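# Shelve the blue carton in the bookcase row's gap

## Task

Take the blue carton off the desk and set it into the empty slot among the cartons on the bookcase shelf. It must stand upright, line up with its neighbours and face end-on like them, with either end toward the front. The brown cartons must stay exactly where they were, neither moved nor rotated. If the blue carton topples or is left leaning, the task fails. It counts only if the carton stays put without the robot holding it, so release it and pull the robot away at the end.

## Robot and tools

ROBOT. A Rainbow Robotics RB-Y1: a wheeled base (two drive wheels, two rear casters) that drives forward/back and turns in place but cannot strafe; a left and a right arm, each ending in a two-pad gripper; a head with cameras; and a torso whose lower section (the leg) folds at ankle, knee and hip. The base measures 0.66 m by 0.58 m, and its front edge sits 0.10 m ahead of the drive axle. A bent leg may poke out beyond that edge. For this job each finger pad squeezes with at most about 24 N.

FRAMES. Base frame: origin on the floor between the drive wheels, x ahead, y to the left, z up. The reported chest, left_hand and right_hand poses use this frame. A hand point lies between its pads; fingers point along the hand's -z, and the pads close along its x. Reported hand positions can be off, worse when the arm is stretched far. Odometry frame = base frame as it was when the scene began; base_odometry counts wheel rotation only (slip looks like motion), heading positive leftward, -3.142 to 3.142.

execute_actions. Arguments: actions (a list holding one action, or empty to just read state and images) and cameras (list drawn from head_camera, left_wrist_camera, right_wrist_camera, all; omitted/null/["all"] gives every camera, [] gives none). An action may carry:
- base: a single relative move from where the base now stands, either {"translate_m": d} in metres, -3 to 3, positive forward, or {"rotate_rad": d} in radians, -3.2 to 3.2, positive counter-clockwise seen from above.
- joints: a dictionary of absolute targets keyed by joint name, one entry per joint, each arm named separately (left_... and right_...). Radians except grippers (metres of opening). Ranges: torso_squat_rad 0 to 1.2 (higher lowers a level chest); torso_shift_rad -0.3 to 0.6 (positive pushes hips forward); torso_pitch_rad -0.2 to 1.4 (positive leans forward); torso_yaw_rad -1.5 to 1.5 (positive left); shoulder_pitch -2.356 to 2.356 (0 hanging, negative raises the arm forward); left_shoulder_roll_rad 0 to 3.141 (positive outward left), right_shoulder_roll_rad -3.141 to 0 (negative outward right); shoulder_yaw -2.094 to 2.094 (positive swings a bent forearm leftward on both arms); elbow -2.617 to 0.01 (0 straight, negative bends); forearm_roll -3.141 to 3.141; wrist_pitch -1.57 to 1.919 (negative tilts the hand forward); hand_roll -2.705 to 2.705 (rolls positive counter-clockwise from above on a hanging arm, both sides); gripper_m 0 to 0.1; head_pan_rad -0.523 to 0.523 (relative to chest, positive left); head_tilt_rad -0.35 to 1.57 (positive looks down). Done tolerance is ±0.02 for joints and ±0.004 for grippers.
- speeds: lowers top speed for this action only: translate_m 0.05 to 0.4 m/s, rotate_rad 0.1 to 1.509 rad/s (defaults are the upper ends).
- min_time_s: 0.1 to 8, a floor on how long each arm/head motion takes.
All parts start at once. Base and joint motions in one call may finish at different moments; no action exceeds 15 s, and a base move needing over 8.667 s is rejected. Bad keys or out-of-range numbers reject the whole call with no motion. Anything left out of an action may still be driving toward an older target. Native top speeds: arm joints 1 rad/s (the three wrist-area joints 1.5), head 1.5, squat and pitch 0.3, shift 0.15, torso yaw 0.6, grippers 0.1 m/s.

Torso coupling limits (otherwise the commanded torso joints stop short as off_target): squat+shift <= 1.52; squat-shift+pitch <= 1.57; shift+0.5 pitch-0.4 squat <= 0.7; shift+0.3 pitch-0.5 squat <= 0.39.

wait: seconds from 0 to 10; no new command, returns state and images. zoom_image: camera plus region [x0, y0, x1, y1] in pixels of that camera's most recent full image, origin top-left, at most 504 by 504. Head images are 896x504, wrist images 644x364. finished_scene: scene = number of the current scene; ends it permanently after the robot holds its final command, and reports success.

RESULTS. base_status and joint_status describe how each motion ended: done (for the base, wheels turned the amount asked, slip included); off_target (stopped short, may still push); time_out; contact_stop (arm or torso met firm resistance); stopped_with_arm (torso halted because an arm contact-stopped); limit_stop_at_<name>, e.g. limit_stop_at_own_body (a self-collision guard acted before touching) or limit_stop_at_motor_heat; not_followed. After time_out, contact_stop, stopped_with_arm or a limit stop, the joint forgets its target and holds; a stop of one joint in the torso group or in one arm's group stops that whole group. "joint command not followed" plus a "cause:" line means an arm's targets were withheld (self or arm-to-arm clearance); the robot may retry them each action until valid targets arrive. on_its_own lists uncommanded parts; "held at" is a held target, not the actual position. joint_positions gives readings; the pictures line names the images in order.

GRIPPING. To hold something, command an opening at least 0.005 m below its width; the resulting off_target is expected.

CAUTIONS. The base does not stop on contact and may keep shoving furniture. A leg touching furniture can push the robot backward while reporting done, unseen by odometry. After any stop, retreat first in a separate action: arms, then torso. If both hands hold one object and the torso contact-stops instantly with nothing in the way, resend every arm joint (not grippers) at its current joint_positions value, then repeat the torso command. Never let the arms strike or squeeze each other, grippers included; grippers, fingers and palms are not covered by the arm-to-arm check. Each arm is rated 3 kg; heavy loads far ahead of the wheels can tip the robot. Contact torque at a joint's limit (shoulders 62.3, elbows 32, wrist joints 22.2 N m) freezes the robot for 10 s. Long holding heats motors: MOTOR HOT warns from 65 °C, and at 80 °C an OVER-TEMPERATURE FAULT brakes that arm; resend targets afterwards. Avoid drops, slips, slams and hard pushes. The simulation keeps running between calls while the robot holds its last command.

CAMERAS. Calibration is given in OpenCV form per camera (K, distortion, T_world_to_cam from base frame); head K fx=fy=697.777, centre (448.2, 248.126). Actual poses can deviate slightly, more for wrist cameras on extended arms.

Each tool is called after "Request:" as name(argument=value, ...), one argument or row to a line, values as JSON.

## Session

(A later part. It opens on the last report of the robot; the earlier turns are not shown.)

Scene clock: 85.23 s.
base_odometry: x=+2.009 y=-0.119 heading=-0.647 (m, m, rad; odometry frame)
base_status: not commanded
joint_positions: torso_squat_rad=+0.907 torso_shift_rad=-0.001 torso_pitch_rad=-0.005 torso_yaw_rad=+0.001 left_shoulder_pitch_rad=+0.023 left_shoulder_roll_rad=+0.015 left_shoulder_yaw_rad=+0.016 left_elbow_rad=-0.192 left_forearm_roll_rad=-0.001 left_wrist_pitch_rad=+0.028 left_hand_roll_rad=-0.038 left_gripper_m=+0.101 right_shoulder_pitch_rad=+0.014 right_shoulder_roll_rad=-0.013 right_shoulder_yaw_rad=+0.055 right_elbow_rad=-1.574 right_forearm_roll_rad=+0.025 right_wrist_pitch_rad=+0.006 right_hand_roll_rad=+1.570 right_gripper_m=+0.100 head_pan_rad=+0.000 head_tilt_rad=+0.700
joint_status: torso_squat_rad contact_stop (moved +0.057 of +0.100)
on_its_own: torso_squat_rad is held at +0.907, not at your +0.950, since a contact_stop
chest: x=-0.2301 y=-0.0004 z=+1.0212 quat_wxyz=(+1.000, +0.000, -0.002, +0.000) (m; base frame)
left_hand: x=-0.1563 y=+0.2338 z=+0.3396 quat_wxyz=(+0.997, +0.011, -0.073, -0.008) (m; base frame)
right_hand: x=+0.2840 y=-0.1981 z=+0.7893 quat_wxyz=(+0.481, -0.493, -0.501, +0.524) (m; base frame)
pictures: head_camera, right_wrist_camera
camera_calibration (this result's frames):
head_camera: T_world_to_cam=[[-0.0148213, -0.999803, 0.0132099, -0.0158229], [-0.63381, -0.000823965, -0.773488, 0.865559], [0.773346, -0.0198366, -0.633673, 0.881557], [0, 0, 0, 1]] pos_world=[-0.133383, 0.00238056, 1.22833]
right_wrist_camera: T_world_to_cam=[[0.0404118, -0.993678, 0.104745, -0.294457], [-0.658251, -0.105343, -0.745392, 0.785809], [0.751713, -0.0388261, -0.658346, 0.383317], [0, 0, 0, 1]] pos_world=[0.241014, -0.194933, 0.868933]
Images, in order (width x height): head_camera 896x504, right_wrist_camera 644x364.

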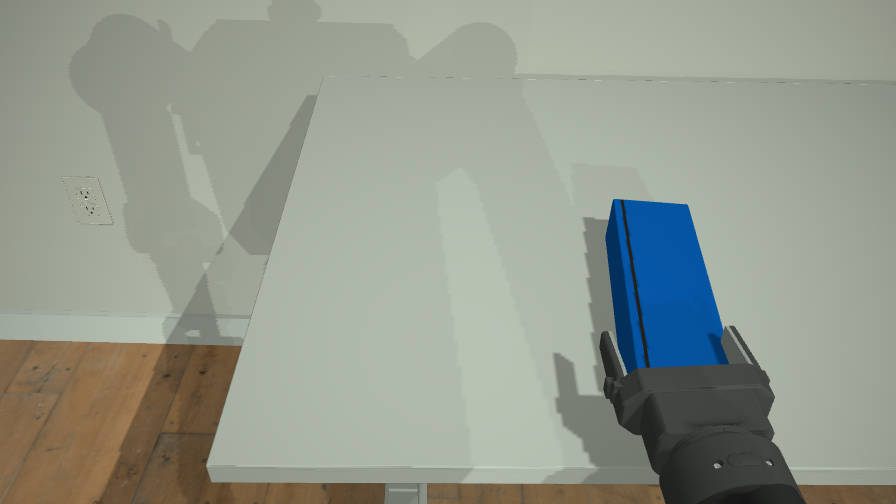

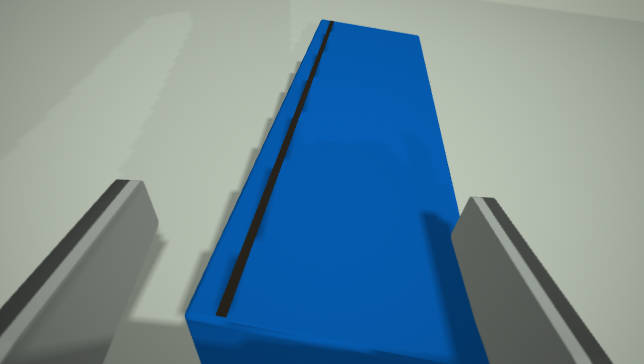

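Overshot; use the middle.

Request:
execute_actions(
  actions=[
    {"joints":{"torso_squat_rad":0.85}},
  ],
  cameras=[],
)

Request:
execute_actions(
  actions=[
    {"joints":{"right_shoulder_yaw_rad":0.034}},
  ],
  cameras=[],
)

Request:
execute_actions(
  actions=[
    {"joints":{"torso_squat_rad":0.95}},
  ],
  cameras=["right_wrist_camera"],
)

Request:
execute_actions(
  actions=[
    {"joints":{"right_gripper_m":0.06}},
  ],
  cameras=[],
)

Request:
execute_actions(
  actions=[
    {"joints":{"torso_squat_rad":0.85}},
  ],
  cameras=["head_camera","right_wrist_camera"],
)

Scene clock: 92.13 s.
base_odometry: x=+2.009 y=-0.119 heading=-0.647 (m, m, rad; odometry frame)
base_status: not commanded
joint_positions: torso_squat_rad=+0.850 torso_shift_rad=-0.001 torso_pitch_rad=-0.003 torso_yaw_rad=+0.001 left_shoulder_pitch_rad=+0.023 left_shoulder_roll_rad=+0.015 left_shoulder_yaw_rad=+0.016 left_elbow_rad=-0.192 left_forearm_roll_rad=-0.001 left_wrist_pitch_rad=+0.028 left_hand_roll_rad=-0.038 left_gripper_m=+0.101 right_shoulder_pitch_rad=+0.017 right_shoulder_roll_rad=-0.013 right_shoulder_yaw_rad=+0.055 right_elbow_rad=-1.570 right_forearm_roll_rad=+0.024 right_wrist_pitch_rad=+0.007 right_hand_roll_rad=+1.570 right_gripper_m=+0.100 head_pan_rad=+0.000 head_tilt_rad=+0.700
joint_status: all done
chest: x=-0.2295 y=-0.0005 z=+1.0519 quat_wxyz=(+1.000, +0.001, -0.002, +0.000) (m; base frame)
left_hand: x=-0.1566 y=+0.2338 z=+0.3702 quat_wxyz=(+0.997, +0.011, -0.073, -0.008) (m; base frame)
right_hand: x=+0.2835 y=-0.1986 z=+0.8162 quat_wxyz=(+0.483, -0.491, -0.498, +0.526) (m; base frame)
pictures: none
No camera images: the call's "cameras" was empty. Leave "cameras" out to get every camera's image.

Scene clock: 92.73 s.
base_odometry: x=+2.009 y=-0.119 heading=-0.647 (m, m, rad; odometry frame)
base_status: not commanded
joint_positions: torso_squat_rad=+0.850 torso_shift_rad=-0.001 torso_pitch_rad=-0.003 torso_yaw_rad=+0.001 left_shoulder_pitch_rad=+0.023 left_shoulder_roll_rad=+0.015 left_shoulder_yaw_rad=+0.016 left_elbow_rad=-0.192 left_forearm_roll_rad=-0.001 left_wrist_pitch_rad=+0.028 left_hand_roll_rad=-0.038 left_gripper_m=+0.101 right_shoulder_pitch_rad=+0.017 right_shoulder_roll_rad=-0.013 right_shoulder_yaw_rad=+0.034 right_elbow_rad=-1.570 right_forearm_roll_rad=+0.024 right_wrist_pitch_rad=+0.007 right_hand_roll_rad=+1.570 right_gripper_m=+0.100 head_pan_rad=+0.000 head_tilt_rad=+0.700
joint_status: all done
chest: x=-0.2295 y=-0.0005 z=+1.0519 quat_wxyz=(+1.000, +0.001, -0.002, +0.000) (m; base frame)
left_hand: x=-0.1566 y=+0.2338 z=+0.3702 quat_wxyz=(+0.997, +0.011, -0.073, -0.008) (m; base frame)
right_hand: x=+0.2839 y=-0.2091 z=+0.8163 quat_wxyz=(+0.489, -0.496, -0.493, +0.521) (m; base frame)
pictures: none
No camera images: the call's "cameras" was empty. Leave "cameras" out to get every camera's image.

Scene clock: 93.83 s.
base_odometry: x=+2.009 y=-0.119 heading=-0.647 (m, m, rad; odometry frame)
base_status: not commanded
joint_positions: torso_squat_rad=+0.950 torso_shift_rad=-0.001 torso_pitch_rad=-0.004 torso_yaw_rad=+0.001 left_shoulder_pitch_rad=+0.023 left_shoulder_roll_rad=+0.015 left_shoulder_yaw_rad=+0.016 left_elbow_rad=-0.192 left_forearm_roll_rad=-0.001 left_wrist_pitch_rad=+0.028 left_hand_roll_rad=-0.038 left_gripper_m=+0.101 right_shoulder_pitch_rad=+0.017 right_shoulder_roll_rad=-0.013 right_shoulder_yaw_rad=+0.034 right_elbow_rad=-1.570 right_forearm_roll_rad=+0.024 right_wrist_pitch_rad=+0.007 right_hand_roll_rad=+1.570 right_gripper_m=+0.100 head_pan_rad=+0.000 head_tilt_rad=+0.700
joint_status: all done
chest: x=-0.2297 y=-0.0005 z=+0.9971 quat_wxyz=(+1.000, +0.001, -0.002, +0.000) (m; base frame)
left_hand: x=-0.1564 y=+0.2339 z=+0.3154 quat_wxyz=(+0.997, +0.011, -0.073, -0.008) (m; base frame)
right_hand: x=+0.2838 y=-0.2091 z=+0.7616 quat_wxyz=(+0.489, -0.496, -0.493, +0.521) (m; base frame)
pictures: right_wrist_camera
camera_calibration (this result's frames):
right_wrist_camera: T_world_to_cam=[[0.0200522, -0.994367, 0.104074, -0.296333], [-0.666252, -0.0909041, -0.740165, 0.765162], [0.745457, -0.0544979, -0.664322, 0.367865], [0, 0, 0, 1]] pos_world=[0.241505, -0.20506, 0.841568]
Images, in order (width x height): right_wrist_camera 644x364.

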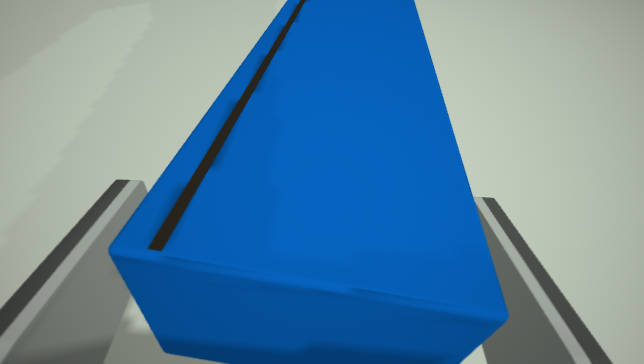

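Scene clock: 94.73 s.
base_odometry: x=+2.009 y=-0.119 heading=-0.647 (m, m, rad; odometry frame)
base_status: not commanded
joint_positions: torso_squat_rad=+0.950 torso_shift_rad=-0.001 torso_pitch_rad=-0.004 torso_yaw_rad=+0.001 left_shoulder_pitch_rad=+0.023 left_shoulder_roll_rad=+0.015 left_shoulder_yaw_rad=+0.016 left_elbow_rad=-0.192 left_forearm_roll_rad=-0.001 left_wrist_pitch_rad=+0.028 left_hand_roll_rad=-0.038 left_gripper_m=+0.101 right_shoulder_pitch_rad=+0.017 right_shoulder_roll_rad=-0.013 right_shoulder_yaw_rad=+0.034 right_elbow_rad=-1.570 right_forearm_roll_rad=+0.024 right_wrist_pitch_rad=+0.007 right_hand_roll_rad=+1.570 right_gripper_m=+0.089 head_pan_rad=+0.000 head_tilt_rad=+0.700
joint_status: right_gripper_m off_target (ended at +0.089, target +0.060)
chest: x=-0.2297 y=-0.0005 z=+0.9971 quat_wxyz=(+1.000, +0.001, -0.002, +0.000) (m; base frame)
left_hand: x=-0.1564 y=+0.2339 z=+0.3154 quat_wxyz=(+0.997, +0.011, -0.073, -0.008) (m; base frame)
right_hand: x=+0.2838 y=-0.2091 z=+0.7616 quat_wxyz=(+0.489, -0.496, -0.493, +0.521) (m; base frame)
pictures: none
No camera images: the call's "cameras" was empty. Leave "cameras" out to get every camera's image.

Scene clock: 95.83 s.
base_odometry: x=+2.009 y=-0.119 heading=-0.647 (m, m, rad; odometry frame)
base_status: not commanded
joint_positions: torso_squat_rad=+0.850 torso_shift_rad=-0.001 torso_pitch_rad=-0.003 torso_yaw_rad=+0.001 left_shoulder_pitch_rad=+0.023 left_shoulder_roll_rad=+0.015 left_shoulder_yaw_rad=+0.016 left_elbow_rad=-0.192 left_forearm_roll_rad=-0.001 left_wrist_pitch_rad=+0.028 left_hand_roll_rad=-0.038 left_gripper_m=+0.101 right_shoulder_pitch_rad=+0.017 right_shoulder_roll_rad=-0.013 right_shoulder_yaw_rad=+0.034 right_elbow_rad=-1.570 right_forearm_roll_rad=+0.024 right_wrist_pitch_rad=+0.007 right_hand_roll_rad=+1.570 right_gripper_m=+0.089 head_pan_rad=+0.000 head_tilt_rad=+0.700
joint_status: all done
chest: x=-0.2295 y=-0.0005 z=+1.0519 quat_wxyz=(+1.000, +0.001, -0.002, +0.000) (m; base frame)
left_hand: x=-0.1566 y=+0.2338 z=+0.3702 quat_wxyz=(+0.997, +0.011, -0.073, -0.008) (m; base frame)
right_hand: x=+0.2838 y=-0.2092 z=+0.8161 quat_wxyz=(+0.489, -0.496, -0.493, +0.521) (m; base frame)
pictures: head_camera, right_wrist_camera
camera_calibration (this result's frames):
head_camera: T_world_to_cam=[[-0.0148024, -0.999805, 0.0130406, -0.0161202], [-0.634777, -0.000680285, -0.772695, 0.888576], [0.772554, -0.0197156, -0.634643, 0.901411], [0, 0, 0, 1]] pos_world=[-0.132579, 0.00225933, 1.25888]
right_wrist_camera: T_world_to_cam=[[0.0200979, -0.994369, 0.10405, -0.30203], [-0.666726, -0.0908813, -0.739741, 0.805319], [0.745032, -0.0545053, -0.664798, 0.404558], [0, 0, 0, 1]] pos_world=[0.241589, -0.205091, 0.896103]
Images, in order (width x height): head_camera 896x504, right_wrist_camera 644x364.

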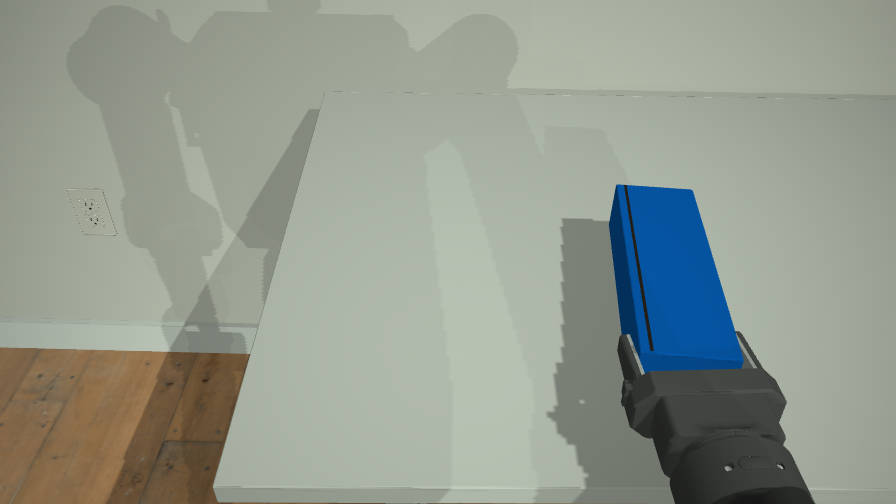

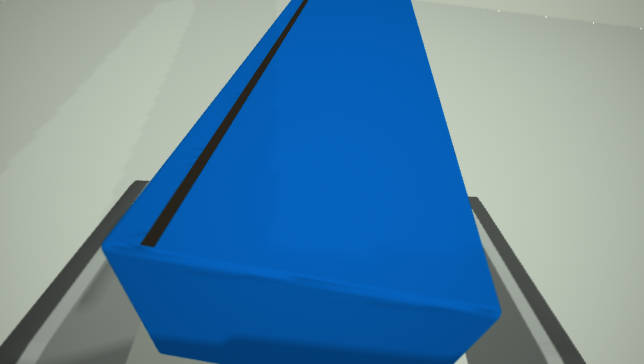

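Request:
execute_actions(
  actions=[
    {"base":{"translate_m":-0.4}},
  ],
  cameras=[],
)

Request:
execute_actions(
  actions=[
    {"base":{"rotate_rad":-2.974},"speeds":{"rotate_rad":0.8}},
  ],
  cameras=[],
)

Request:
execute_actions(
  actions=[
    {"base":{"translate_m":2.8},"joints":{"torso_squat_rad":1.2,"head_tilt_rad":0.4}},
  ],
  cameras=[],
)

Request:
execute_actions(
  actions=[
    {"base":{"rotate_rad":-0.167}},
  ],
  cameras=["head_camera"],
)

Scene clock: 106.10 s.
base_odometry: x=+1.690 y=+0.123 heading=-0.648 (m, m, rad; odometry frame)
base_status: done
joint_positions: torso_squat_rad=+0.850 torso_shift_rad=-0.001 torso_pitch_rad=-0.004 torso_yaw_rad=+0.001 left_shoulder_pitch_rad=+0.023 left_shoulder_roll_rad=+0.015 left_shoulder_yaw_rad=+0.016 left_elbow_rad=-0.192 left_forearm_roll_rad=-0.001 left_wrist_pitch_rad=+0.028 left_hand_roll_rad=-0.038 left_gripper_m=+0.101 right_shoulder_pitch_rad=+0.017 right_shoulder_roll_rad=-0.013 right_shoulder_yaw_rad=+0.034 right_elbow_rad=-1.570 right_forearm_roll_rad=+0.024 right_wrist_pitch_rad=+0.007 right_hand_roll_rad=+1.570 right_gripper_m=+0.089 head_pan_rad=+0.000 head_tilt_rad=+0.700
joint_status: not commanded
chest: x=-0.2297 y=-0.0005 z=+1.0519 quat_wxyz=(+1.000, +0.001, -0.002, +0.000) (m; base frame)
left_hand: x=-0.1566 y=+0.2338 z=+0.3702 quat_wxyz=(+0.997, +0.011, -0.073, -0.008) (m; base frame)
right_hand: x=+0.2837 y=-0.2092 z=+0.8162 quat_wxyz=(+0.489, -0.496, -0.493, +0.521) (m; base frame)
pictures: none
No camera images: the call's "cameras" was empty. Leave "cameras" out to get every camera's image.

Scene clock: 111.73 s.
base_odometry: x=+1.690 y=+0.123 heading=+2.662 (m, m, rad; odometry frame)
base_status: done
joint_positions: torso_squat_rad=+0.850 torso_shift_rad=-0.001 torso_pitch_rad=-0.004 torso_yaw_rad=+0.001 left_shoulder_pitch_rad=+0.023 left_shoulder_roll_rad=+0.015 left_shoulder_yaw_rad=+0.016 left_elbow_rad=-0.192 left_forearm_roll_rad=-0.001 left_wrist_pitch_rad=+0.028 left_hand_roll_rad=-0.038 left_gripper_m=+0.101 right_shoulder_pitch_rad=+0.017 right_shoulder_roll_rad=-0.013 right_shoulder_yaw_rad=+0.034 right_elbow_rad=-1.570 right_forearm_roll_rad=+0.024 right_wrist_pitch_rad=+0.007 right_hand_roll_rad=+1.570 right_gripper_m=+0.089 head_pan_rad=+0.000 head_tilt_rad=+0.700
joint_status: not commanded
chest: x=-0.2297 y=-0.0006 z=+1.0519 quat_wxyz=(+1.000, +0.001, -0.002, +0.000) (m; base frame)
left_hand: x=-0.1566 y=+0.2339 z=+0.3702 quat_wxyz=(+0.997, +0.011, -0.073, -0.008) (m; base frame)
right_hand: x=+0.2837 y=-0.2092 z=+0.8162 quat_wxyz=(+0.489, -0.496, -0.493, +0.521) (m; base frame)
pictures: none
No camera images: the call's "cameras" was empty. Leave "cameras" out to get every camera's image.

Scene clock: 120.33 s.
base_odometry: x=-0.793 y=+1.417 heading=+2.661 (m, m, rad; odometry frame)
base_status: done
joint_positions: torso_squat_rad=+1.108 torso_shift_rad=-0.001 torso_pitch_rad=-0.004 torso_yaw_rad=+0.001 left_shoulder_pitch_rad=+0.023 left_shoulder_roll_rad=+0.015 left_shoulder_yaw_rad=+0.016 left_elbow_rad=-0.192 left_forearm_roll_rad=-0.001 left_wrist_pitch_rad=+0.028 left_hand_roll_rad=-0.038 left_gripper_m=+0.101 right_shoulder_pitch_rad=+0.017 right_shoulder_roll_rad=-0.013 right_shoulder_yaw_rad=+0.034 right_elbow_rad=-1.570 right_forearm_roll_rad=+0.024 right_wrist_pitch_rad=+0.007 right_hand_roll_rad=+1.570 right_gripper_m=+0.089 head_pan_rad=+0.000 head_tilt_rad=+0.400
joint_status: torso_squat_rad limit_stop_at_own_body (moved +0.258 of +0.350); the others done
on_its_own: torso_squat_rad is held at +1.108, not at your +1.200, since a limit_stop_at_own_body
chest: x=-0.2295 y=-0.0005 z=+0.9027 quat_wxyz=(+1.000, +0.001, -0.002, +0.000) (m; base frame)
left_hand: x=-0.1563 y=+0.2339 z=+0.2211 quat_wxyz=(+0.997, +0.011, -0.073, -0.008) (m; base frame)
right_hand: x=+0.2839 y=-0.2092 z=+0.6668 quat_wxyz=(+0.489, -0.496, -0.493, +0.521) (m; base frame)
pictures: none
No camera images: the call's "cameras" was empty. Leave "cameras" out to get every camera's image.

not run: a stop came earlier in this reply.

Request:
execute_actions(
  actions=[
    {"base":{"rotate_rad":-0.167},"joints":{"left_elbow_rad":-1.2}},
  ],
  cameras=["head_camera"],
)

Scene clock: 124.83 s.
base_odometry: x=-0.794 y=+1.417 heading=+2.495 (m, m, rad; odometry frame)
base_status: done
joint_positions: torso_squat_rad=+1.108 torso_shift_rad=-0.001 torso_pitch_rad=-0.004 torso_yaw_rad=+0.001 left_shoulder_pitch_rad=+0.023 left_shoulder_roll_rad=+0.015 left_shoulder_yaw_rad=+0.016 left_elbow_rad=-0.264 left_forearm_roll_rad=-0.001 left_wrist_pitch_rad=+0.028 left_hand_roll_rad=-0.038 left_gripper_m=+0.101 right_shoulder_pitch_rad=+0.017 right_shoulder_roll_rad=-0.013 right_shoulder_yaw_rad=+0.034 right_elbow_rad=-1.570 right_forearm_roll_rad=+0.024 right_wrist_pitch_rad=+0.007 right_hand_roll_rad=+1.570 right_gripper_m=+0.089 head_pan_rad=+0.000 head_tilt_rad=+0.400
joint_status: left_elbow_rad limit_stop_at_own_body (moved -0.072 of -1.008)
on_its_own: torso_squat_rad is held at +1.108, not at your +1.200, since a limit_stop_at_own_body; left_elbow_rad is held at -0.264, not at your -1.200, since a limit_stop_at_own_body
chest: x=-0.2295 y=-0.0005 z=+0.9027 quat_wxyz=(+1.000, +0.001, -0.002, +0.000) (m; base frame)
left_hand: x=-0.1215 y=+0.2347 z=+0.2257 quat_wxyz=(+0.994, +0.012, -0.109, -0.008) (m; base frame)
right_hand: x=+0.2839 y=-0.2092 z=+0.6668 quat_wxyz=(+0.489, -0.496, -0.493, +0.521) (m; base frame)
pictures: head_camera
camera_calibration (this result's frames):
head_camera: T_world_to_cam=[[-0.0182952, -0.999804, 0.00758557, -0.00889968], [-0.377875, -0.000109858, -0.925857, 0.9957], [0.925676, -0.0198052, -0.377799, 0.555321], [0, 0, 0, 1]] pos_world=[-0.13796, 0.00220968, 1.13174]
Images, in order (width x height): head_camera 896x504.

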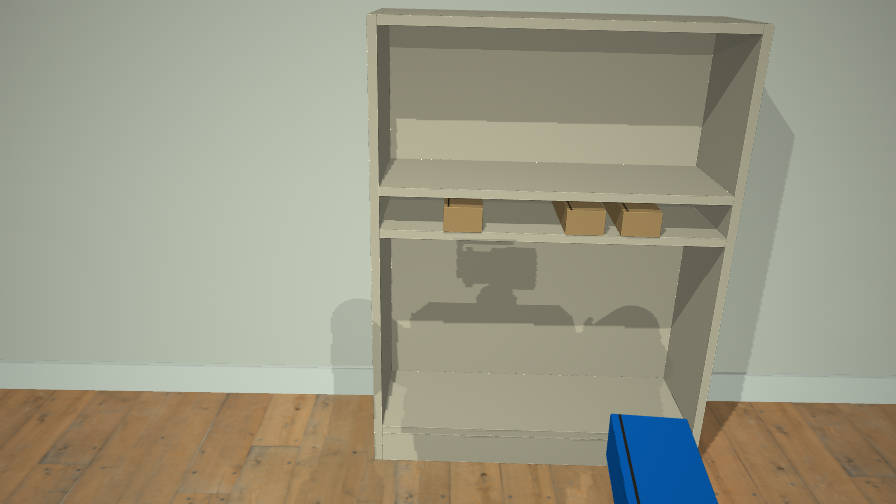

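Request:
execute_actions(
  actions=[
    {"base":{"translate_m":0.6},"joints":{"left_shoulder_roll_rad":0.4}},
  ],
  cameras=[],
)

Request:
execute_actions(
  actions=[
    {"joints":{"torso_squat_rad":1.2}},
  ],
  cameras=["head_camera","right_wrist_camera"],
)

Scene clock: 133.37 s.
base_odometry: x=-1.272 y=+1.779 heading=+2.494 (m, m, rad; odometry frame)
base_status: done
joint_positions: torso_squat_rad=+1.108 torso_shift_rad=-0.001 torso_pitch_rad=-0.004 torso_yaw_rad=+0.001 left_shoulder_pitch_rad=+0.023 left_shoulder_roll_rad=+0.400 left_shoulder_yaw_rad=+0.016 left_elbow_rad=-0.264 left_forearm_roll_rad=-0.001 left_wrist_pitch_rad=+0.028 left_hand_roll_rad=-0.038 left_gripper_m=+0.101 right_shoulder_pitch_rad=+0.017 right_shoulder_roll_rad=-0.013 right_shoulder_yaw_rad=+0.034 right_elbow_rad=-1.570 right_forearm_roll_rad=+0.024 right_wrist_pitch_rad=+0.007 right_hand_roll_rad=+1.570 right_gripper_m=+0.089 head_pan_rad=+0.000 head_tilt_rad=+0.400
joint_status: all done
on_its_own: torso_squat_rad is held at +1.108, not at your +1.200, since a limit_stop_at_own_body; left_elbow_rad is held at -0.264, not at your -1.200, since a limit_stop_at_own_body
chest: x=-0.2295 y=-0.0005 z=+0.9027 quat_wxyz=(+1.000, +0.001, -0.002, +0.000) (m; base frame)
left_hand: x=-0.1229 y=+0.5173 z=+0.2864 quat_wxyz=(+0.973, +0.201, -0.104, -0.032) (m; base frame)
right_hand: x=+0.2839 y=-0.2092 z=+0.6668 quat_wxyz=(+0.489, -0.496, -0.493, +0.521) (m; base frame)
pictures: none
No camera images: the call's "cameras" was empty. Leave "cameras" out to get every camera's image.

Scene clock: 134.43 s.
base_odometry: x=-1.272 y=+1.779 heading=+2.494 (m, m, rad; odometry frame)
base_status: not commanded
joint_positions: torso_squat_rad=+1.200 torso_shift_rad=-0.001 torso_pitch_rad=-0.004 torso_yaw_rad=+0.001 left_shoulder_pitch_rad=+0.023 left_shoulder_roll_rad=+0.400 left_shoulder_yaw_rad=+0.016 left_elbow_rad=-0.264 left_forearm_roll_rad=-0.001 left_wrist_pitch_rad=+0.028 left_hand_roll_rad=-0.038 left_gripper_m=+0.101 right_shoulder_pitch_rad=+0.017 right_shoulder_roll_rad=-0.013 right_shoulder_yaw_rad=+0.034 right_elbow_rad=-1.570 right_forearm_roll_rad=+0.024 right_wrist_pitch_rad=+0.007 right_hand_roll_rad=+1.570 right_gripper_m=+0.089 head_pan_rad=+0.000 head_tilt_rad=+0.400
joint_status: all done
on_its_own: left_elbow_rad is held at -0.264, not at your -1.200, since a limit_stop_at_own_body
chest: x=-0.2295 y=-0.0005 z=+0.8438 quat_wxyz=(+1.000, +0.001, -0.002, +0.000) (m; base frame)
left_hand: x=-0.1228 y=+0.5173 z=+0.2276 quat_wxyz=(+0.973, +0.201, -0.104, -0.032) (m; base frame)
right_hand: x=+0.2839 y=-0.2092 z=+0.6081 quat_wxyz=(+0.489, -0.496, -0.493, +0.521) (m; base frame)
pictures: head_camera, right_wrist_camera
camera_calibration (this result's frames):
head_camera: T_world_to_cam=[[-0.0182975, -0.999804, 0.00758039, -0.00842538], [-0.37762, -0.000109661, -0.925961, 0.941303], [0.92578, -0.0198053, -0.377544, 0.532936], [0, 0, 0, 1]] pos_world=[-0.138081, 0.00223446, 1.07288]
right_wrist_camera: T_world_to_cam=[[0.0198826, -0.994391, 0.103884, -0.280254], [-0.666676, -0.0906191, -0.739818, 0.651528], [0.745082, -0.0545478, -0.664738, 0.266153], [0, 0, 0, 1]] pos_world=[0.241624, -0.205123, 0.688049]
Images, in order (width x height): head_camera 896x504, right_wrist_camera 644x364.

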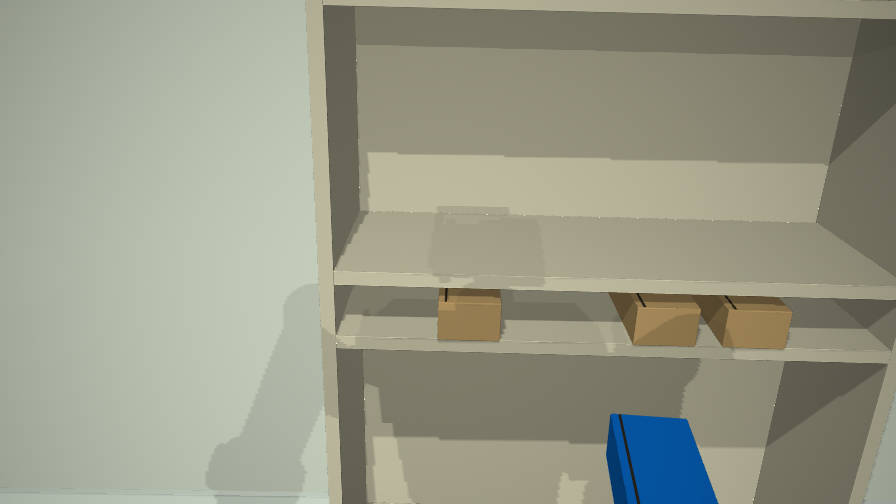

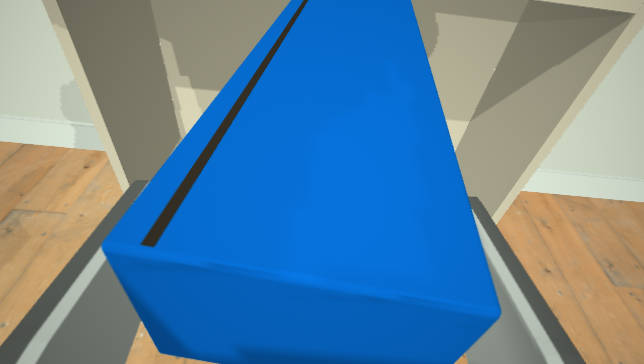

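Request:
execute_actions(
  actions=[
    {"joints":{"right_wrist_pitch_rad":-0.2,"head_tilt_rad":0.65},"min_time_s":1.5},
  ],
  cameras=["head_camera"],
)

Scene clock: 143.33 s.
base_odometry: x=-1.272 y=+1.779 heading=+2.494 (m, m, rad; odometry frame)
base_status: not commanded
joint_positions: torso_squat_rad=+1.200 torso_shift_rad=-0.001 torso_pitch_rad=-0.004 torso_yaw_rad=+0.001 left_shoulder_pitch_rad=+0.023 left_shoulder_roll_rad=+0.400 left_shoulder_yaw_rad=+0.016 left_elbow_rad=-0.264 left_forearm_roll_rad=-0.001 left_wrist_pitch_rad=+0.028 left_hand_roll_rad=-0.038 left_gripper_m=+0.101 right_shoulder_pitch_rad=+0.017 right_shoulder_roll_rad=-0.013 right_shoulder_yaw_rad=+0.034 right_elbow_rad=-1.570 right_forearm_roll_rad=+0.024 right_wrist_pitch_rad=-0.200 right_hand_roll_rad=+1.570 right_gripper_m=+0.089 head_pan_rad=+0.000 head_tilt_rad=+0.650
joint_status: all done
on_its_own: left_elbow_rad is held at -0.264, not at your -1.200, since a limit_stop_at_own_body
chest: x=-0.2295 y=-0.0005 z=+0.8438 quat_wxyz=(+1.000, +0.001, -0.002, +0.000) (m; base frame)
left_hand: x=-0.1228 y=+0.5173 z=+0.2276 quat_wxyz=(+0.973, +0.201, -0.104, -0.032) (m; base frame)
right_hand: x=+0.2799 y=-0.2076 z=+0.6556 quat_wxyz=(+0.435, -0.544, -0.545, +0.467) (m; base frame)
pictures: head_camera
camera_calibration (this result's frames):
head_camera: T_world_to_cam=[[-0.0155092, -0.999806, 0.012108, -0.0125713], [-0.594904, -0.000505983, -0.803797, 0.768503], [0.803647, -0.0196693, -0.594781, 0.734285], [0, 0, 0, 1]] pos_world=[-0.133116, 0.00226291, 1.05461]
Images, in order (width x height): head_camera 896x504.

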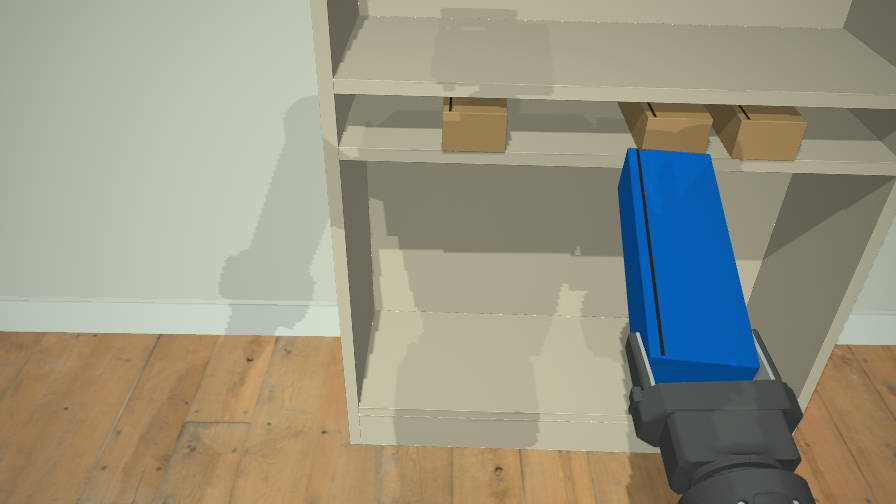

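Request:
execute_actions(
  actions=[
    {"joints":{"right_wrist_pitch_rad":-0.07,"right_shoulder_yaw_rad":0.17,"right_shoulder_roll_rad":-0.17,"torso_squat_rad":1.17},"min_time_s":1.5},
  ],
  cameras=["head_camera","right_wrist_camera"],
)

Scene clock: 158.40 s.
base_odometry: x=-1.272 y=+1.779 heading=+2.494 (m, m, rad; odometry frame)
base_status: not commanded
joint_positions: torso_squat_rad=+1.170 torso_shift_rad=-0.001 torso_pitch_rad=-0.003 torso_yaw_rad=+0.001 left_shoulder_pitch_rad=+0.023 left_shoulder_roll_rad=+0.400 left_shoulder_yaw_rad=+0.016 left_elbow_rad=-0.264 left_forearm_roll_rad=-0.001 left_wrist_pitch_rad=+0.028 left_hand_roll_rad=-0.038 left_gripper_m=+0.101 right_shoulder_pitch_rad=+0.017 right_shoulder_roll_rad=-0.170 right_shoulder_yaw_rad=+0.170 right_elbow_rad=-1.570 right_forearm_roll_rad=+0.024 right_wrist_pitch_rad=-0.070 right_hand_roll_rad=+1.570 right_gripper_m=+0.089 head_pan_rad=+0.000 head_tilt_rad=+0.650
joint_status: all done
on_its_own: left_elbow_rad is held at -0.264, not at your -1.200, since a limit_stop_at_own_body
chest: x=-0.2293 y=-0.0005 z=+0.8630 quat_wxyz=(+1.000, +0.001, -0.002, +0.000) (m; base frame)
left_hand: x=-0.1229 y=+0.5173 z=+0.2467 quat_wxyz=(+0.974, +0.201, -0.104, -0.032) (m; base frame)
right_hand: x=+0.2764 y=-0.1856 z=+0.6346 quat_wxyz=(+0.396, -0.510, -0.504, +0.574) (m; base frame)
pictures: head_camera, right_wrist_camera
camera_calibration (this result's frames):
head_camera: T_world_to_cam=[[-0.0155027, -0.999806, 0.0121161, -0.0128148], [-0.595327, -0.000506037, -0.803484, 0.783689], [0.803334, -0.0196692, -0.595204, 0.745861], [0, 0, 0, 1]] pos_world=[-0.132823, 0.0022548, 1.07378]
right_wrist_camera: T_world_to_cam=[[0.151012, -0.955569, 0.253146, -0.383149], [-0.591406, -0.292532, -0.751441, 0.617409], [0.792108, -0.0362352, -0.609305, 0.245826], [0, 0, 0, 1]] pos_world=[0.228279, -0.176606, 0.710723]
Images, in order (width x height): head_camera 896x504, right_wrist_camera 644x364.

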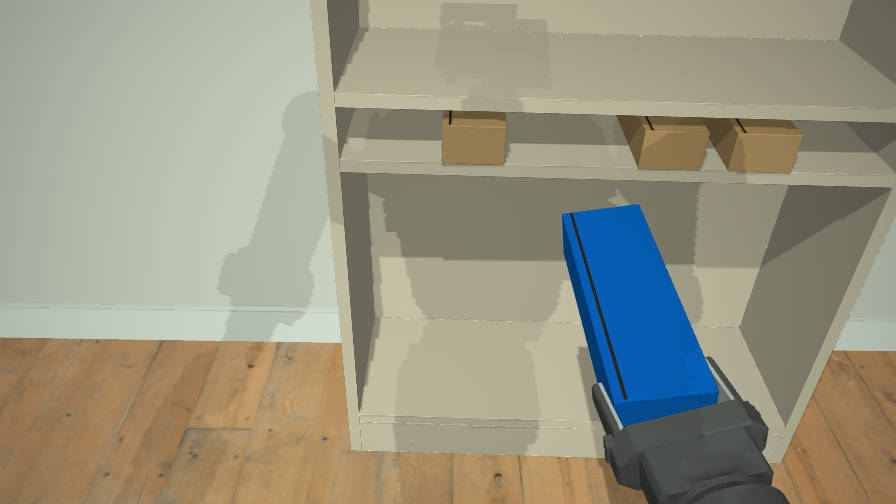

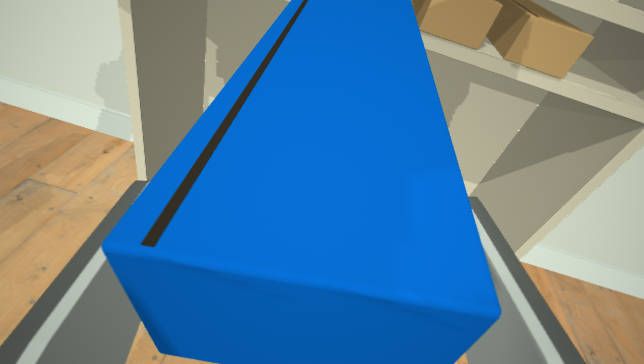

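Request:
execute_actions(
  actions=[
    {"base":{"translate_m":0.1},"joints":{"right_hand_roll_rad":1.42},"min_time_s":1},
  ],
  cameras=["head_camera","right_wrist_camera"],
)

Scene clock: 168.60 s.
base_odometry: x=-1.352 y=+1.839 heading=+2.494 (m, m, rad; odometry frame)
base_status: done
joint_positions: torso_squat_rad=+1.170 torso_shift_rad=-0.001 torso_pitch_rad=-0.004 torso_yaw_rad=+0.001 left_shoulder_pitch_rad=+0.023 left_shoulder_roll_rad=+0.400 left_shoulder_yaw_rad=+0.016 left_elbow_rad=-0.264 left_forearm_roll_rad=-0.001 left_wrist_pitch_rad=+0.028 left_hand_roll_rad=-0.038 left_gripper_m=+0.101 right_shoulder_pitch_rad=+0.017 right_shoulder_roll_rad=-0.170 right_shoulder_yaw_rad=+0.170 right_elbow_rad=-1.570 right_forearm_roll_rad=+0.024 right_wrist_pitch_rad=-0.070 right_hand_roll_rad=+1.420 right_gripper_m=+0.089 head_pan_rad=+0.000 head_tilt_rad=+0.650
joint_status: all done
on_its_own: left_elbow_rad is held at -0.264, not at your -1.200, since a limit_stop_at_own_body
chest: x=-0.2294 y=-0.0005 z=+0.8630 quat_wxyz=(+1.000, +0.001, -0.002, +0.000) (m; base frame)
left_hand: x=-0.1229 y=+0.5173 z=+0.2467 quat_wxyz=(+0.974, +0.201, -0.104, -0.032) (m; base frame)
right_hand: x=+0.2765 y=-0.1856 z=+0.6346 quat_wxyz=(+0.438, -0.471, -0.540, +0.543) (m; base frame)
pictures: head_camera, right_wrist_camera
camera_calibration (this result's frames):
head_camera: T_world_to_cam=[[-0.0155035, -0.999806, 0.0121149, -0.0128145], [-0.595274, -0.000505901, -0.803523, 0.783729], [0.803374, -0.0196691, -0.59515, 0.745848], [0, 0, 0, 1]] pos_world=[-0.13286, 0.0022547, 1.07379]
right_wrist_camera: T_world_to_cam=[[0.159719, -0.98147, 0.10586, -0.296888], [-0.610287, -0.182461, -0.770881, 0.655446], [0.775912, 0.0585191, -0.628121, 0.279861], [0, 0, 0, 1]] pos_world=[0.230282, -0.18817, 0.712486]
Images, in order (width x height): head_camera 896x504, right_wrist_camera 644x364.

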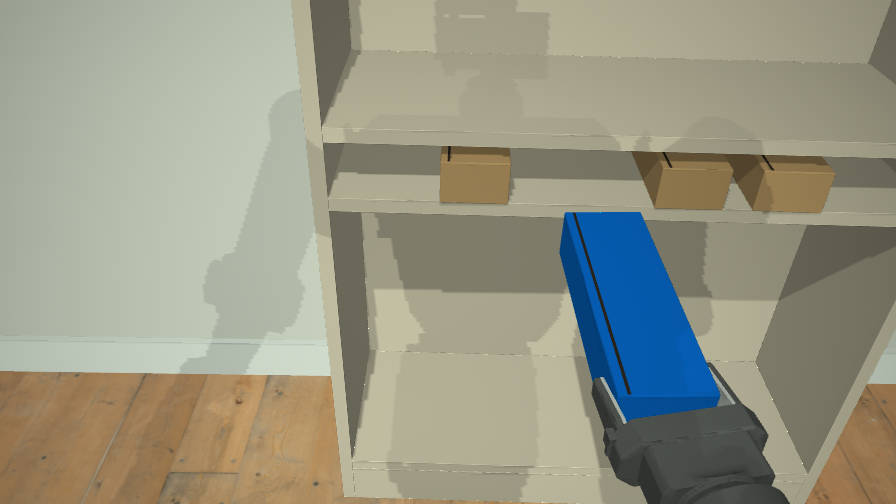

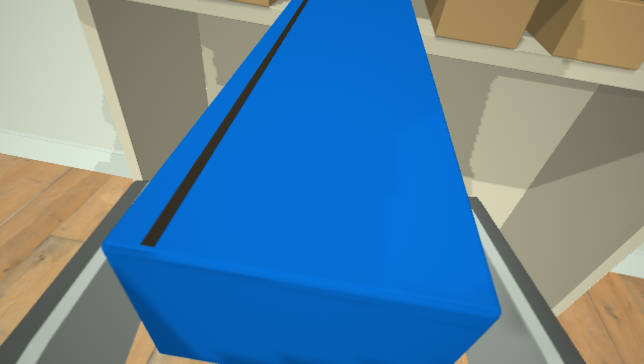

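Request:
execute_actions(
  actions=[
    {"joints":{"torso_squat_rad":1.14}},
  ],
  cameras=[],
)

Request:
execute_actions(
  actions=[
    {"base":{"translate_m":0.15},"speeds":{"translate_m":0.08}},
  ],
  cameras=["head_camera","right_wrist_camera"],
)

Scene clock: 174.43 s.
base_odometry: x=-1.352 y=+1.839 heading=+2.494 (m, m, rad; odometry frame)
base_status: not commanded
joint_positions: torso_squat_rad=+1.140 torso_shift_rad=-0.001 torso_pitch_rad=-0.003 torso_yaw_rad=+0.001 left_shoulder_pitch_rad=+0.023 left_shoulder_roll_rad=+0.400 left_shoulder_yaw_rad=+0.016 left_elbow_rad=-0.264 left_forearm_roll_rad=-0.001 left_wrist_pitch_rad=+0.028 left_hand_roll_rad=-0.038 left_gripper_m=+0.101 right_shoulder_pitch_rad=+0.017 right_shoulder_roll_rad=-0.170 right_shoulder_yaw_rad=+0.170 right_elbow_rad=-1.570 right_forearm_roll_rad=+0.024 right_wrist_pitch_rad=-0.070 right_hand_roll_rad=+1.420 right_gripper_m=+0.089 head_pan_rad=+0.000 head_tilt_rad=+0.650
joint_status: all done
on_its_own: left_elbow_rad is held at -0.264, not at your -1.200, since a limit_stop_at_own_body
chest: x=-0.2294 y=-0.0005 z=+0.8822 quat_wxyz=(+1.000, +0.001, -0.002, +0.000) (m; base frame)
left_hand: x=-0.1229 y=+0.5172 z=+0.2659 quat_wxyz=(+0.974, +0.201, -0.104, -0.032) (m; base frame)
right_hand: x=+0.2764 y=-0.1856 z=+0.6538 quat_wxyz=(+0.438, -0.471, -0.540, +0.543) (m; base frame)
pictures: none
No camera images: the call's "cameras" was empty. Leave "cameras" out to get every camera's image.

Scene clock: 177.10 s.
base_odometry: x=-1.472 y=+1.930 heading=+2.493 (m, m, rad; odometry frame)
base_status: done
joint_positions: torso_squat_rad=+1.140 torso_shift_rad=-0.001 torso_pitch_rad=-0.004 torso_yaw_rad=+0.001 left_shoulder_pitch_rad=+0.023 left_shoulder_roll_rad=+0.400 left_shoulder_yaw_rad=+0.016 left_elbow_rad=-0.264 left_forearm_roll_rad=-0.001 left_wrist_pitch_rad=+0.028 left_hand_roll_rad=-0.038 left_gripper_m=+0.101 right_shoulder_pitch_rad=+0.017 right_shoulder_roll_rad=-0.170 right_shoulder_yaw_rad=+0.170 right_elbow_rad=-1.570 right_forearm_roll_rad=+0.024 right_wrist_pitch_rad=-0.070 right_hand_roll_rad=+1.420 right_gripper_m=+0.089 head_pan_rad=+0.000 head_tilt_rad=+0.650
joint_status: not commanded
on_its_own: left_elbow_rad is held at -0.264, not at your -1.200, since a limit_stop_at_own_body
chest: x=-0.2294 y=-0.0005 z=+0.8822 quat_wxyz=(+1.000, +0.001, -0.002, +0.000) (m; base frame)
left_hand: x=-0.1229 y=+0.5172 z=+0.2659 quat_wxyz=(+0.974, +0.201, -0.104, -0.032) (m; base frame)
right_hand: x=+0.2764 y=-0.1856 z=+0.6539 quat_wxyz=(+0.438, -0.471, -0.540, +0.543) (m; base frame)
pictures: head_camera, right_wrist_camera
camera_calibration (this result's frames):
head_camera: T_world_to_cam=[[-0.0155047, -0.999806, 0.0121138, -0.0130553], [-0.595208, -0.000505865, -0.803572, 0.799181], [0.803422, -0.0196693, -0.595085, 0.757274], [0, 0, 0, 1]] pos_world=[-0.132935, 0.00224662, 1.093]
right_wrist_camera: T_world_to_cam=[[0.159736, -0.981463, 0.105902, -0.298952], [-0.610224, -0.1825, -0.770922, 0.670253], [0.775958, 0.0585198, -0.628064, 0.291929], [0, 0, 0, 1]] pos_world=[0.230234, -0.188173, 0.731722]
Images, in order (width x height): head_camera 896x504, right_wrist_camera 644x364.

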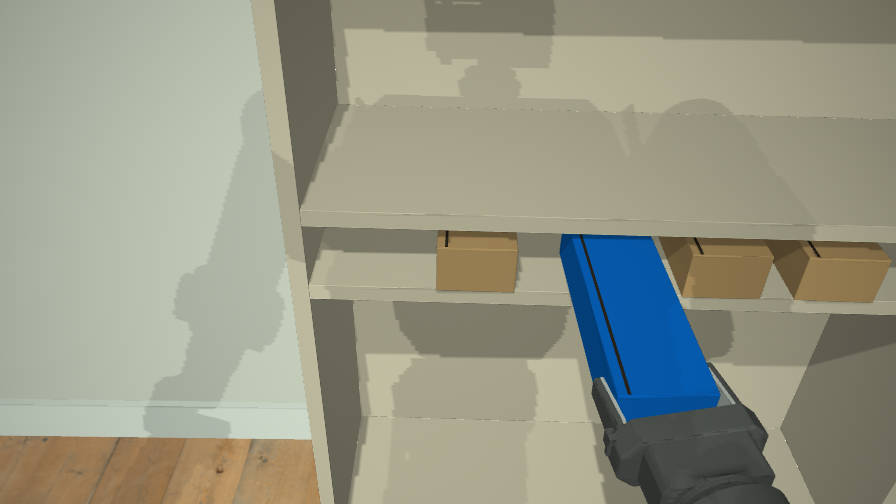

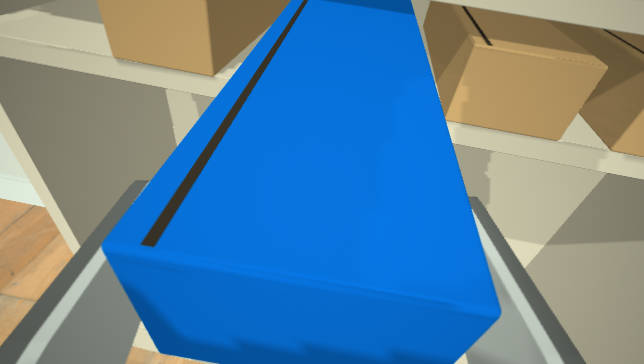

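Request:
execute_actions(
  actions=[
    {"joints":{"right_shoulder_roll_rad":-0.12,"right_hand_roll_rad":1.47},"min_time_s":1},
  ],
  cameras=[],
)

Request:
execute_actions(
  actions=[
    {"base":{"translate_m":0.16},"speeds":{"translate_m":0.08}},
  ],
  cameras=["head_camera"],
)

Request:
execute_actions(
  actions=[
    {"joints":{"right_gripper_m":0.1}},
  ],
  cameras=[],
)

Request:
execute_actions(
  actions=[
    {"base":{"translate_m":-0.08},"speeds":{"translate_m":0.08}},
  ],
  cameras=[],
)

Request:
execute_actions(
  actions=[
    {"joints":{"right_gripper_m":0.03,"torso_squat_rad":1.17}},
  ],
  cameras=["head_camera","right_wrist_camera"],
)

Scene clock: 191.13 s.
base_odometry: x=-1.472 y=+1.930 heading=+2.493 (m, m, rad; odometry frame)
base_status: not commanded
joint_positions: torso_squat_rad=+1.140 torso_shift_rad=-0.001 torso_pitch_rad=-0.004 torso_yaw_rad=+0.001 left_shoulder_pitch_rad=+0.023 left_shoulder_roll_rad=+0.400 left_shoulder_yaw_rad=+0.016 left_elbow_rad=-0.264 left_forearm_roll_rad=-0.001 left_wrist_pitch_rad=+0.028 left_hand_roll_rad=-0.038 left_gripper_m=+0.101 right_shoulder_pitch_rad=+0.017 right_shoulder_roll_rad=-0.120 right_shoulder_yaw_rad=+0.170 right_elbow_rad=-1.570 right_forearm_roll_rad=+0.024 right_wrist_pitch_rad=-0.070 right_hand_roll_rad=+1.470 right_gripper_m=+0.089 head_pan_rad=+0.000 head_tilt_rad=+0.650
joint_status: all done
on_its_own: left_elbow_rad is held at -0.264, not at your -1.200, since a limit_stop_at_own_body
chest: x=-0.2294 y=-0.0005 z=+0.8822 quat_wxyz=(+1.000, +0.001, -0.002, +0.000) (m; base frame)
left_hand: x=-0.1229 y=+0.5172 z=+0.2659 quat_wxyz=(+0.974, +0.201, -0.104, -0.032) (m; base frame)
right_hand: x=+0.2765 y=-0.1707 z=+0.6561 quat_wxyz=(+0.436, -0.474, -0.542, +0.540) (m; base frame)
pictures: none
No camera images: the call's "cameras" was empty. Leave "cameras" out to get every camera's image.

Scene clock: 194.00 s.
base_odometry: x=-1.599 y=+2.026 heading=+2.492 (m, m, rad; odometry frame)
base_status: done
joint_positions: torso_squat_rad=+1.140 torso_shift_rad=-0.001 torso_pitch_rad=-0.004 torso_yaw_rad=+0.001 left_shoulder_pitch_rad=+0.023 left_shoulder_roll_rad=+0.400 left_shoulder_yaw_rad=+0.016 left_elbow_rad=-0.264 left_forearm_roll_rad=-0.001 left_wrist_pitch_rad=+0.028 left_hand_roll_rad=-0.038 left_gripper_m=+0.101 right_shoulder_pitch_rad=+0.017 right_shoulder_roll_rad=-0.120 right_shoulder_yaw_rad=+0.170 right_elbow_rad=-1.570 right_forearm_roll_rad=+0.024 right_wrist_pitch_rad=-0.070 right_hand_roll_rad=+1.470 right_gripper_m=+0.089 head_pan_rad=+0.000 head_tilt_rad=+0.650
joint_status: not commanded
on_its_own: left_elbow_rad is held at -0.264, not at your -1.200, since a limit_stop_at_own_body
chest: x=-0.2294 y=-0.0005 z=+0.8822 quat_wxyz=(+1.000, +0.001, -0.002, +0.000) (m; base frame)
left_hand: x=-0.1229 y=+0.5172 z=+0.2659 quat_wxyz=(+0.974, +0.201, -0.104, -0.032) (m; base frame)
right_hand: x=+0.2765 y=-0.1707 z=+0.6561 quat_wxyz=(+0.436, -0.474, -0.542, +0.540) (m; base frame)
pictures: head_camera
camera_calibration (this result's frames):
head_camera: T_world_to_cam=[[-0.015505, -0.999806, 0.0121133, -0.0130551], [-0.595176, -0.0005061, -0.803595, 0.799199], [0.803446, -0.0196693, -0.595053, 0.757263], [0, 0, 0, 1]] pos_world=[-0.132958, 0.00224674, 1.093]
Images, in order (width x height): head_camera 896x504.

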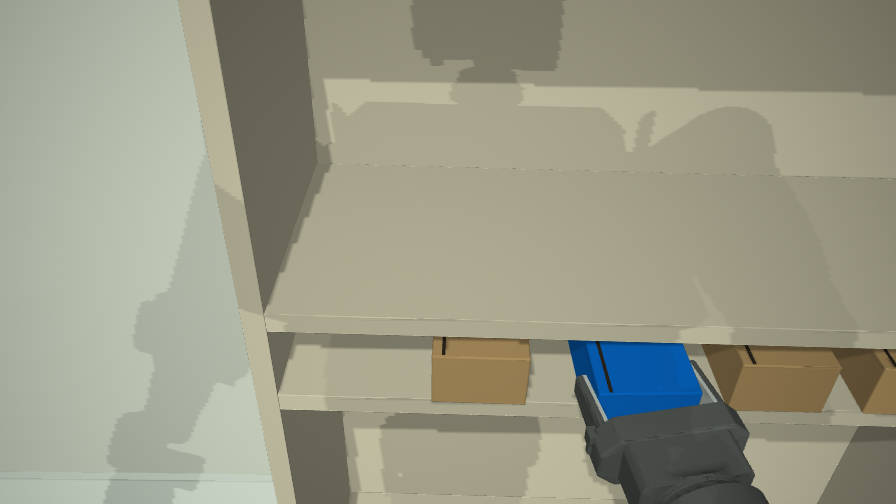

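Scene clock: 194.90 s.
base_odometry: x=-1.599 y=+2.026 heading=+2.492 (m, m, rad; odometry frame)
base_status: not commanded
joint_positions: torso_squat_rad=+1.140 torso_shift_rad=-0.001 torso_pitch_rad=-0.004 torso_yaw_rad=+0.001 left_shoulder_pitch_rad=+0.023 left_shoulder_roll_rad=+0.400 left_shoulder_yaw_rad=+0.016 left_elbow_rad=-0.264 left_forearm_roll_rad=-0.001 left_wrist_pitch_rad=+0.028 left_hand_roll_rad=-0.038 left_gripper_m=+0.101 right_shoulder_pitch_rad=+0.017 right_shoulder_roll_rad=-0.120 right_shoulder_yaw_rad=+0.170 right_elbow_rad=-1.570 right_forearm_roll_rad=+0.024 right_wrist_pitch_rad=-0.070 right_hand_roll_rad=+1.470 right_gripper_m=+0.100 head_pan_rad=+0.000 head_tilt_rad=+0.650
joint_status: all done
on_its_own: left_elbow_rad is held at -0.264, not at your -1.200, since a limit_stop_at_own_body
chest: x=-0.2294 y=-0.0005 z=+0.8822 quat_wxyz=(+1.000, +0.001, -0.002, +0.000) (m; base frame)
left_hand: x=-0.1229 y=+0.5172 z=+0.2659 quat_wxyz=(+0.974, +0.201, -0.104, -0.032) (m; base frame)
right_hand: x=+0.2765 y=-0.1707 z=+0.6561 quat_wxyz=(+0.436, -0.474, -0.542, +0.540) (m; base frame)
pictures: none
No camera images: the call's "cameras" was empty. Leave "cameras" out to get every camera's image.

Scene clock: 196.77 s.
base_odometry: x=-1.535 y=+1.978 heading=+2.493 (m, m, rad; odometry frame)
base_status: done
joint_positions: torso_squat_rad=+1.140 torso_shift_rad=-0.001 torso_pitch_rad=-0.004 torso_yaw_rad=+0.001 left_shoulder_pitch_rad=+0.023 left_shoulder_roll_rad=+0.400 left_shoulder_yaw_rad=+0.016 left_elbow_rad=-0.264 left_forearm_roll_rad=-0.001 left_wrist_pitch_rad=+0.028 left_hand_roll_rad=-0.038 left_gripper_m=+0.101 right_shoulder_pitch_rad=+0.017 right_shoulder_roll_rad=-0.120 right_shoulder_yaw_rad=+0.170 right_elbow_rad=-1.570 right_forearm_roll_rad=+0.024 right_wrist_pitch_rad=-0.070 right_hand_roll_rad=+1.470 right_gripper_m=+0.100 head_pan_rad=+0.000 head_tilt_rad=+0.650
joint_status: not commanded
on_its_own: left_elbow_rad is held at -0.264, not at your -1.200, since a limit_stop_at_own_body
chest: x=-0.2295 y=-0.0005 z=+0.8822 quat_wxyz=(+1.000, +0.001, -0.002, +0.000) (m; base frame)
left_hand: x=-0.1230 y=+0.5172 z=+0.2659 quat_wxyz=(+0.974, +0.201, -0.104, -0.032) (m; base frame)
right_hand: x=+0.2765 y=-0.1707 z=+0.6562 quat_wxyz=(+0.436, -0.474, -0.542, +0.540) (m; base frame)
pictures: none
No camera images: the call's "cameras" was empty. Leave "cameras" out to get every camera's image.

Scene clock: 197.97 s.
base_odometry: x=-1.535 y=+1.978 heading=+2.493 (m, m, rad; odometry frame)
base_status: not commanded
joint_positions: torso_squat_rad=+1.170 torso_shift_rad=-0.001 torso_pitch_rad=-0.004 torso_yaw_rad=+0.001 left_shoulder_pitch_rad=+0.023 left_shoulder_roll_rad=+0.400 left_shoulder_yaw_rad=+0.016 left_elbow_rad=-0.264 left_forearm_roll_rad=-0.001 left_wrist_pitch_rad=+0.028 left_hand_roll_rad=-0.038 left_gripper_m=+0.101 right_shoulder_pitch_rad=+0.017 right_shoulder_roll_rad=-0.120 right_shoulder_yaw_rad=+0.170 right_elbow_rad=-1.570 right_forearm_roll_rad=+0.024 right_wrist_pitch_rad=-0.070 right_hand_roll_rad=+1.470 right_gripper_m=+0.030 head_pan_rad=+0.000 head_tilt_rad=+0.650
joint_status: all done
on_its_own: left_elbow_rad is held at -0.264, not at your -1.200, since a limit_stop_at_own_body
chest: x=-0.2295 y=-0.0005 z=+0.8630 quat_wxyz=(+1.000, +0.001, -0.002, +0.000) (m; base frame)
left_hand: x=-0.1229 y=+0.5172 z=+0.2467 quat_wxyz=(+0.973, +0.201, -0.104, -0.032) (m; base frame)
right_hand: x=+0.2765 y=-0.1707 z=+0.6371 quat_wxyz=(+0.436, -0.474, -0.542, +0.540) (m; base frame)
pictures: head_camera, right_wrist_camera
camera_calibration (this result's frames):
head_camera: T_world_to_cam=[[-0.0155094, -0.999806, 0.0121082, -0.0128125], [-0.594916, -0.000505731, -0.803787, 0.783911], [0.803638, -0.0196696, -0.594793, 0.745738], [0, 0, 0, 1]] pos_world=[-0.133141, 0.00225478, 1.07381]
right_wrist_camera: T_world_to_cam=[[0.156596, -0.981851, 0.106984, -0.282447], [-0.603453, -0.180866, -0.776615, 0.662084], [0.781871, 0.0570548, -0.620824, 0.273965], [0, 0, 0, 1]] pos_world=[0.229561, -0.173203, 0.714486]
Images, in order (width x height): head_camera 896x504, right_wrist_camera 644x364.

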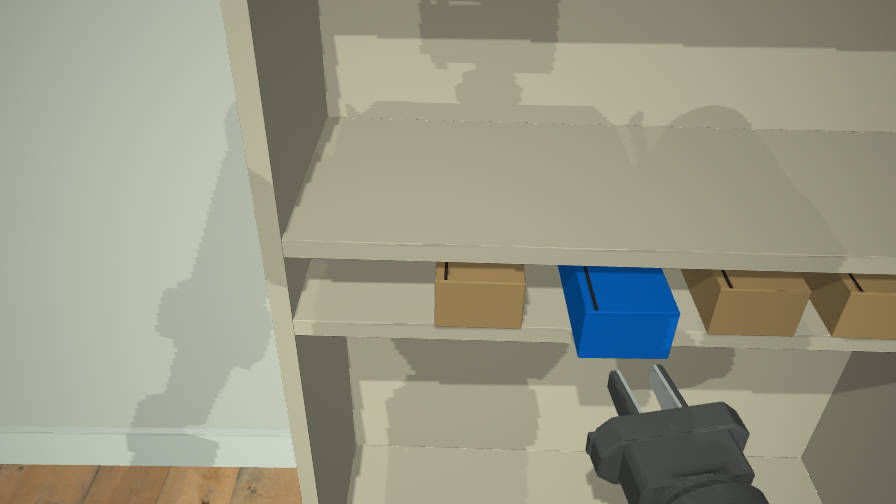

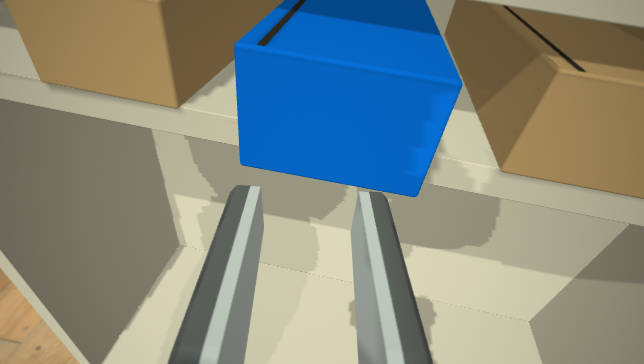

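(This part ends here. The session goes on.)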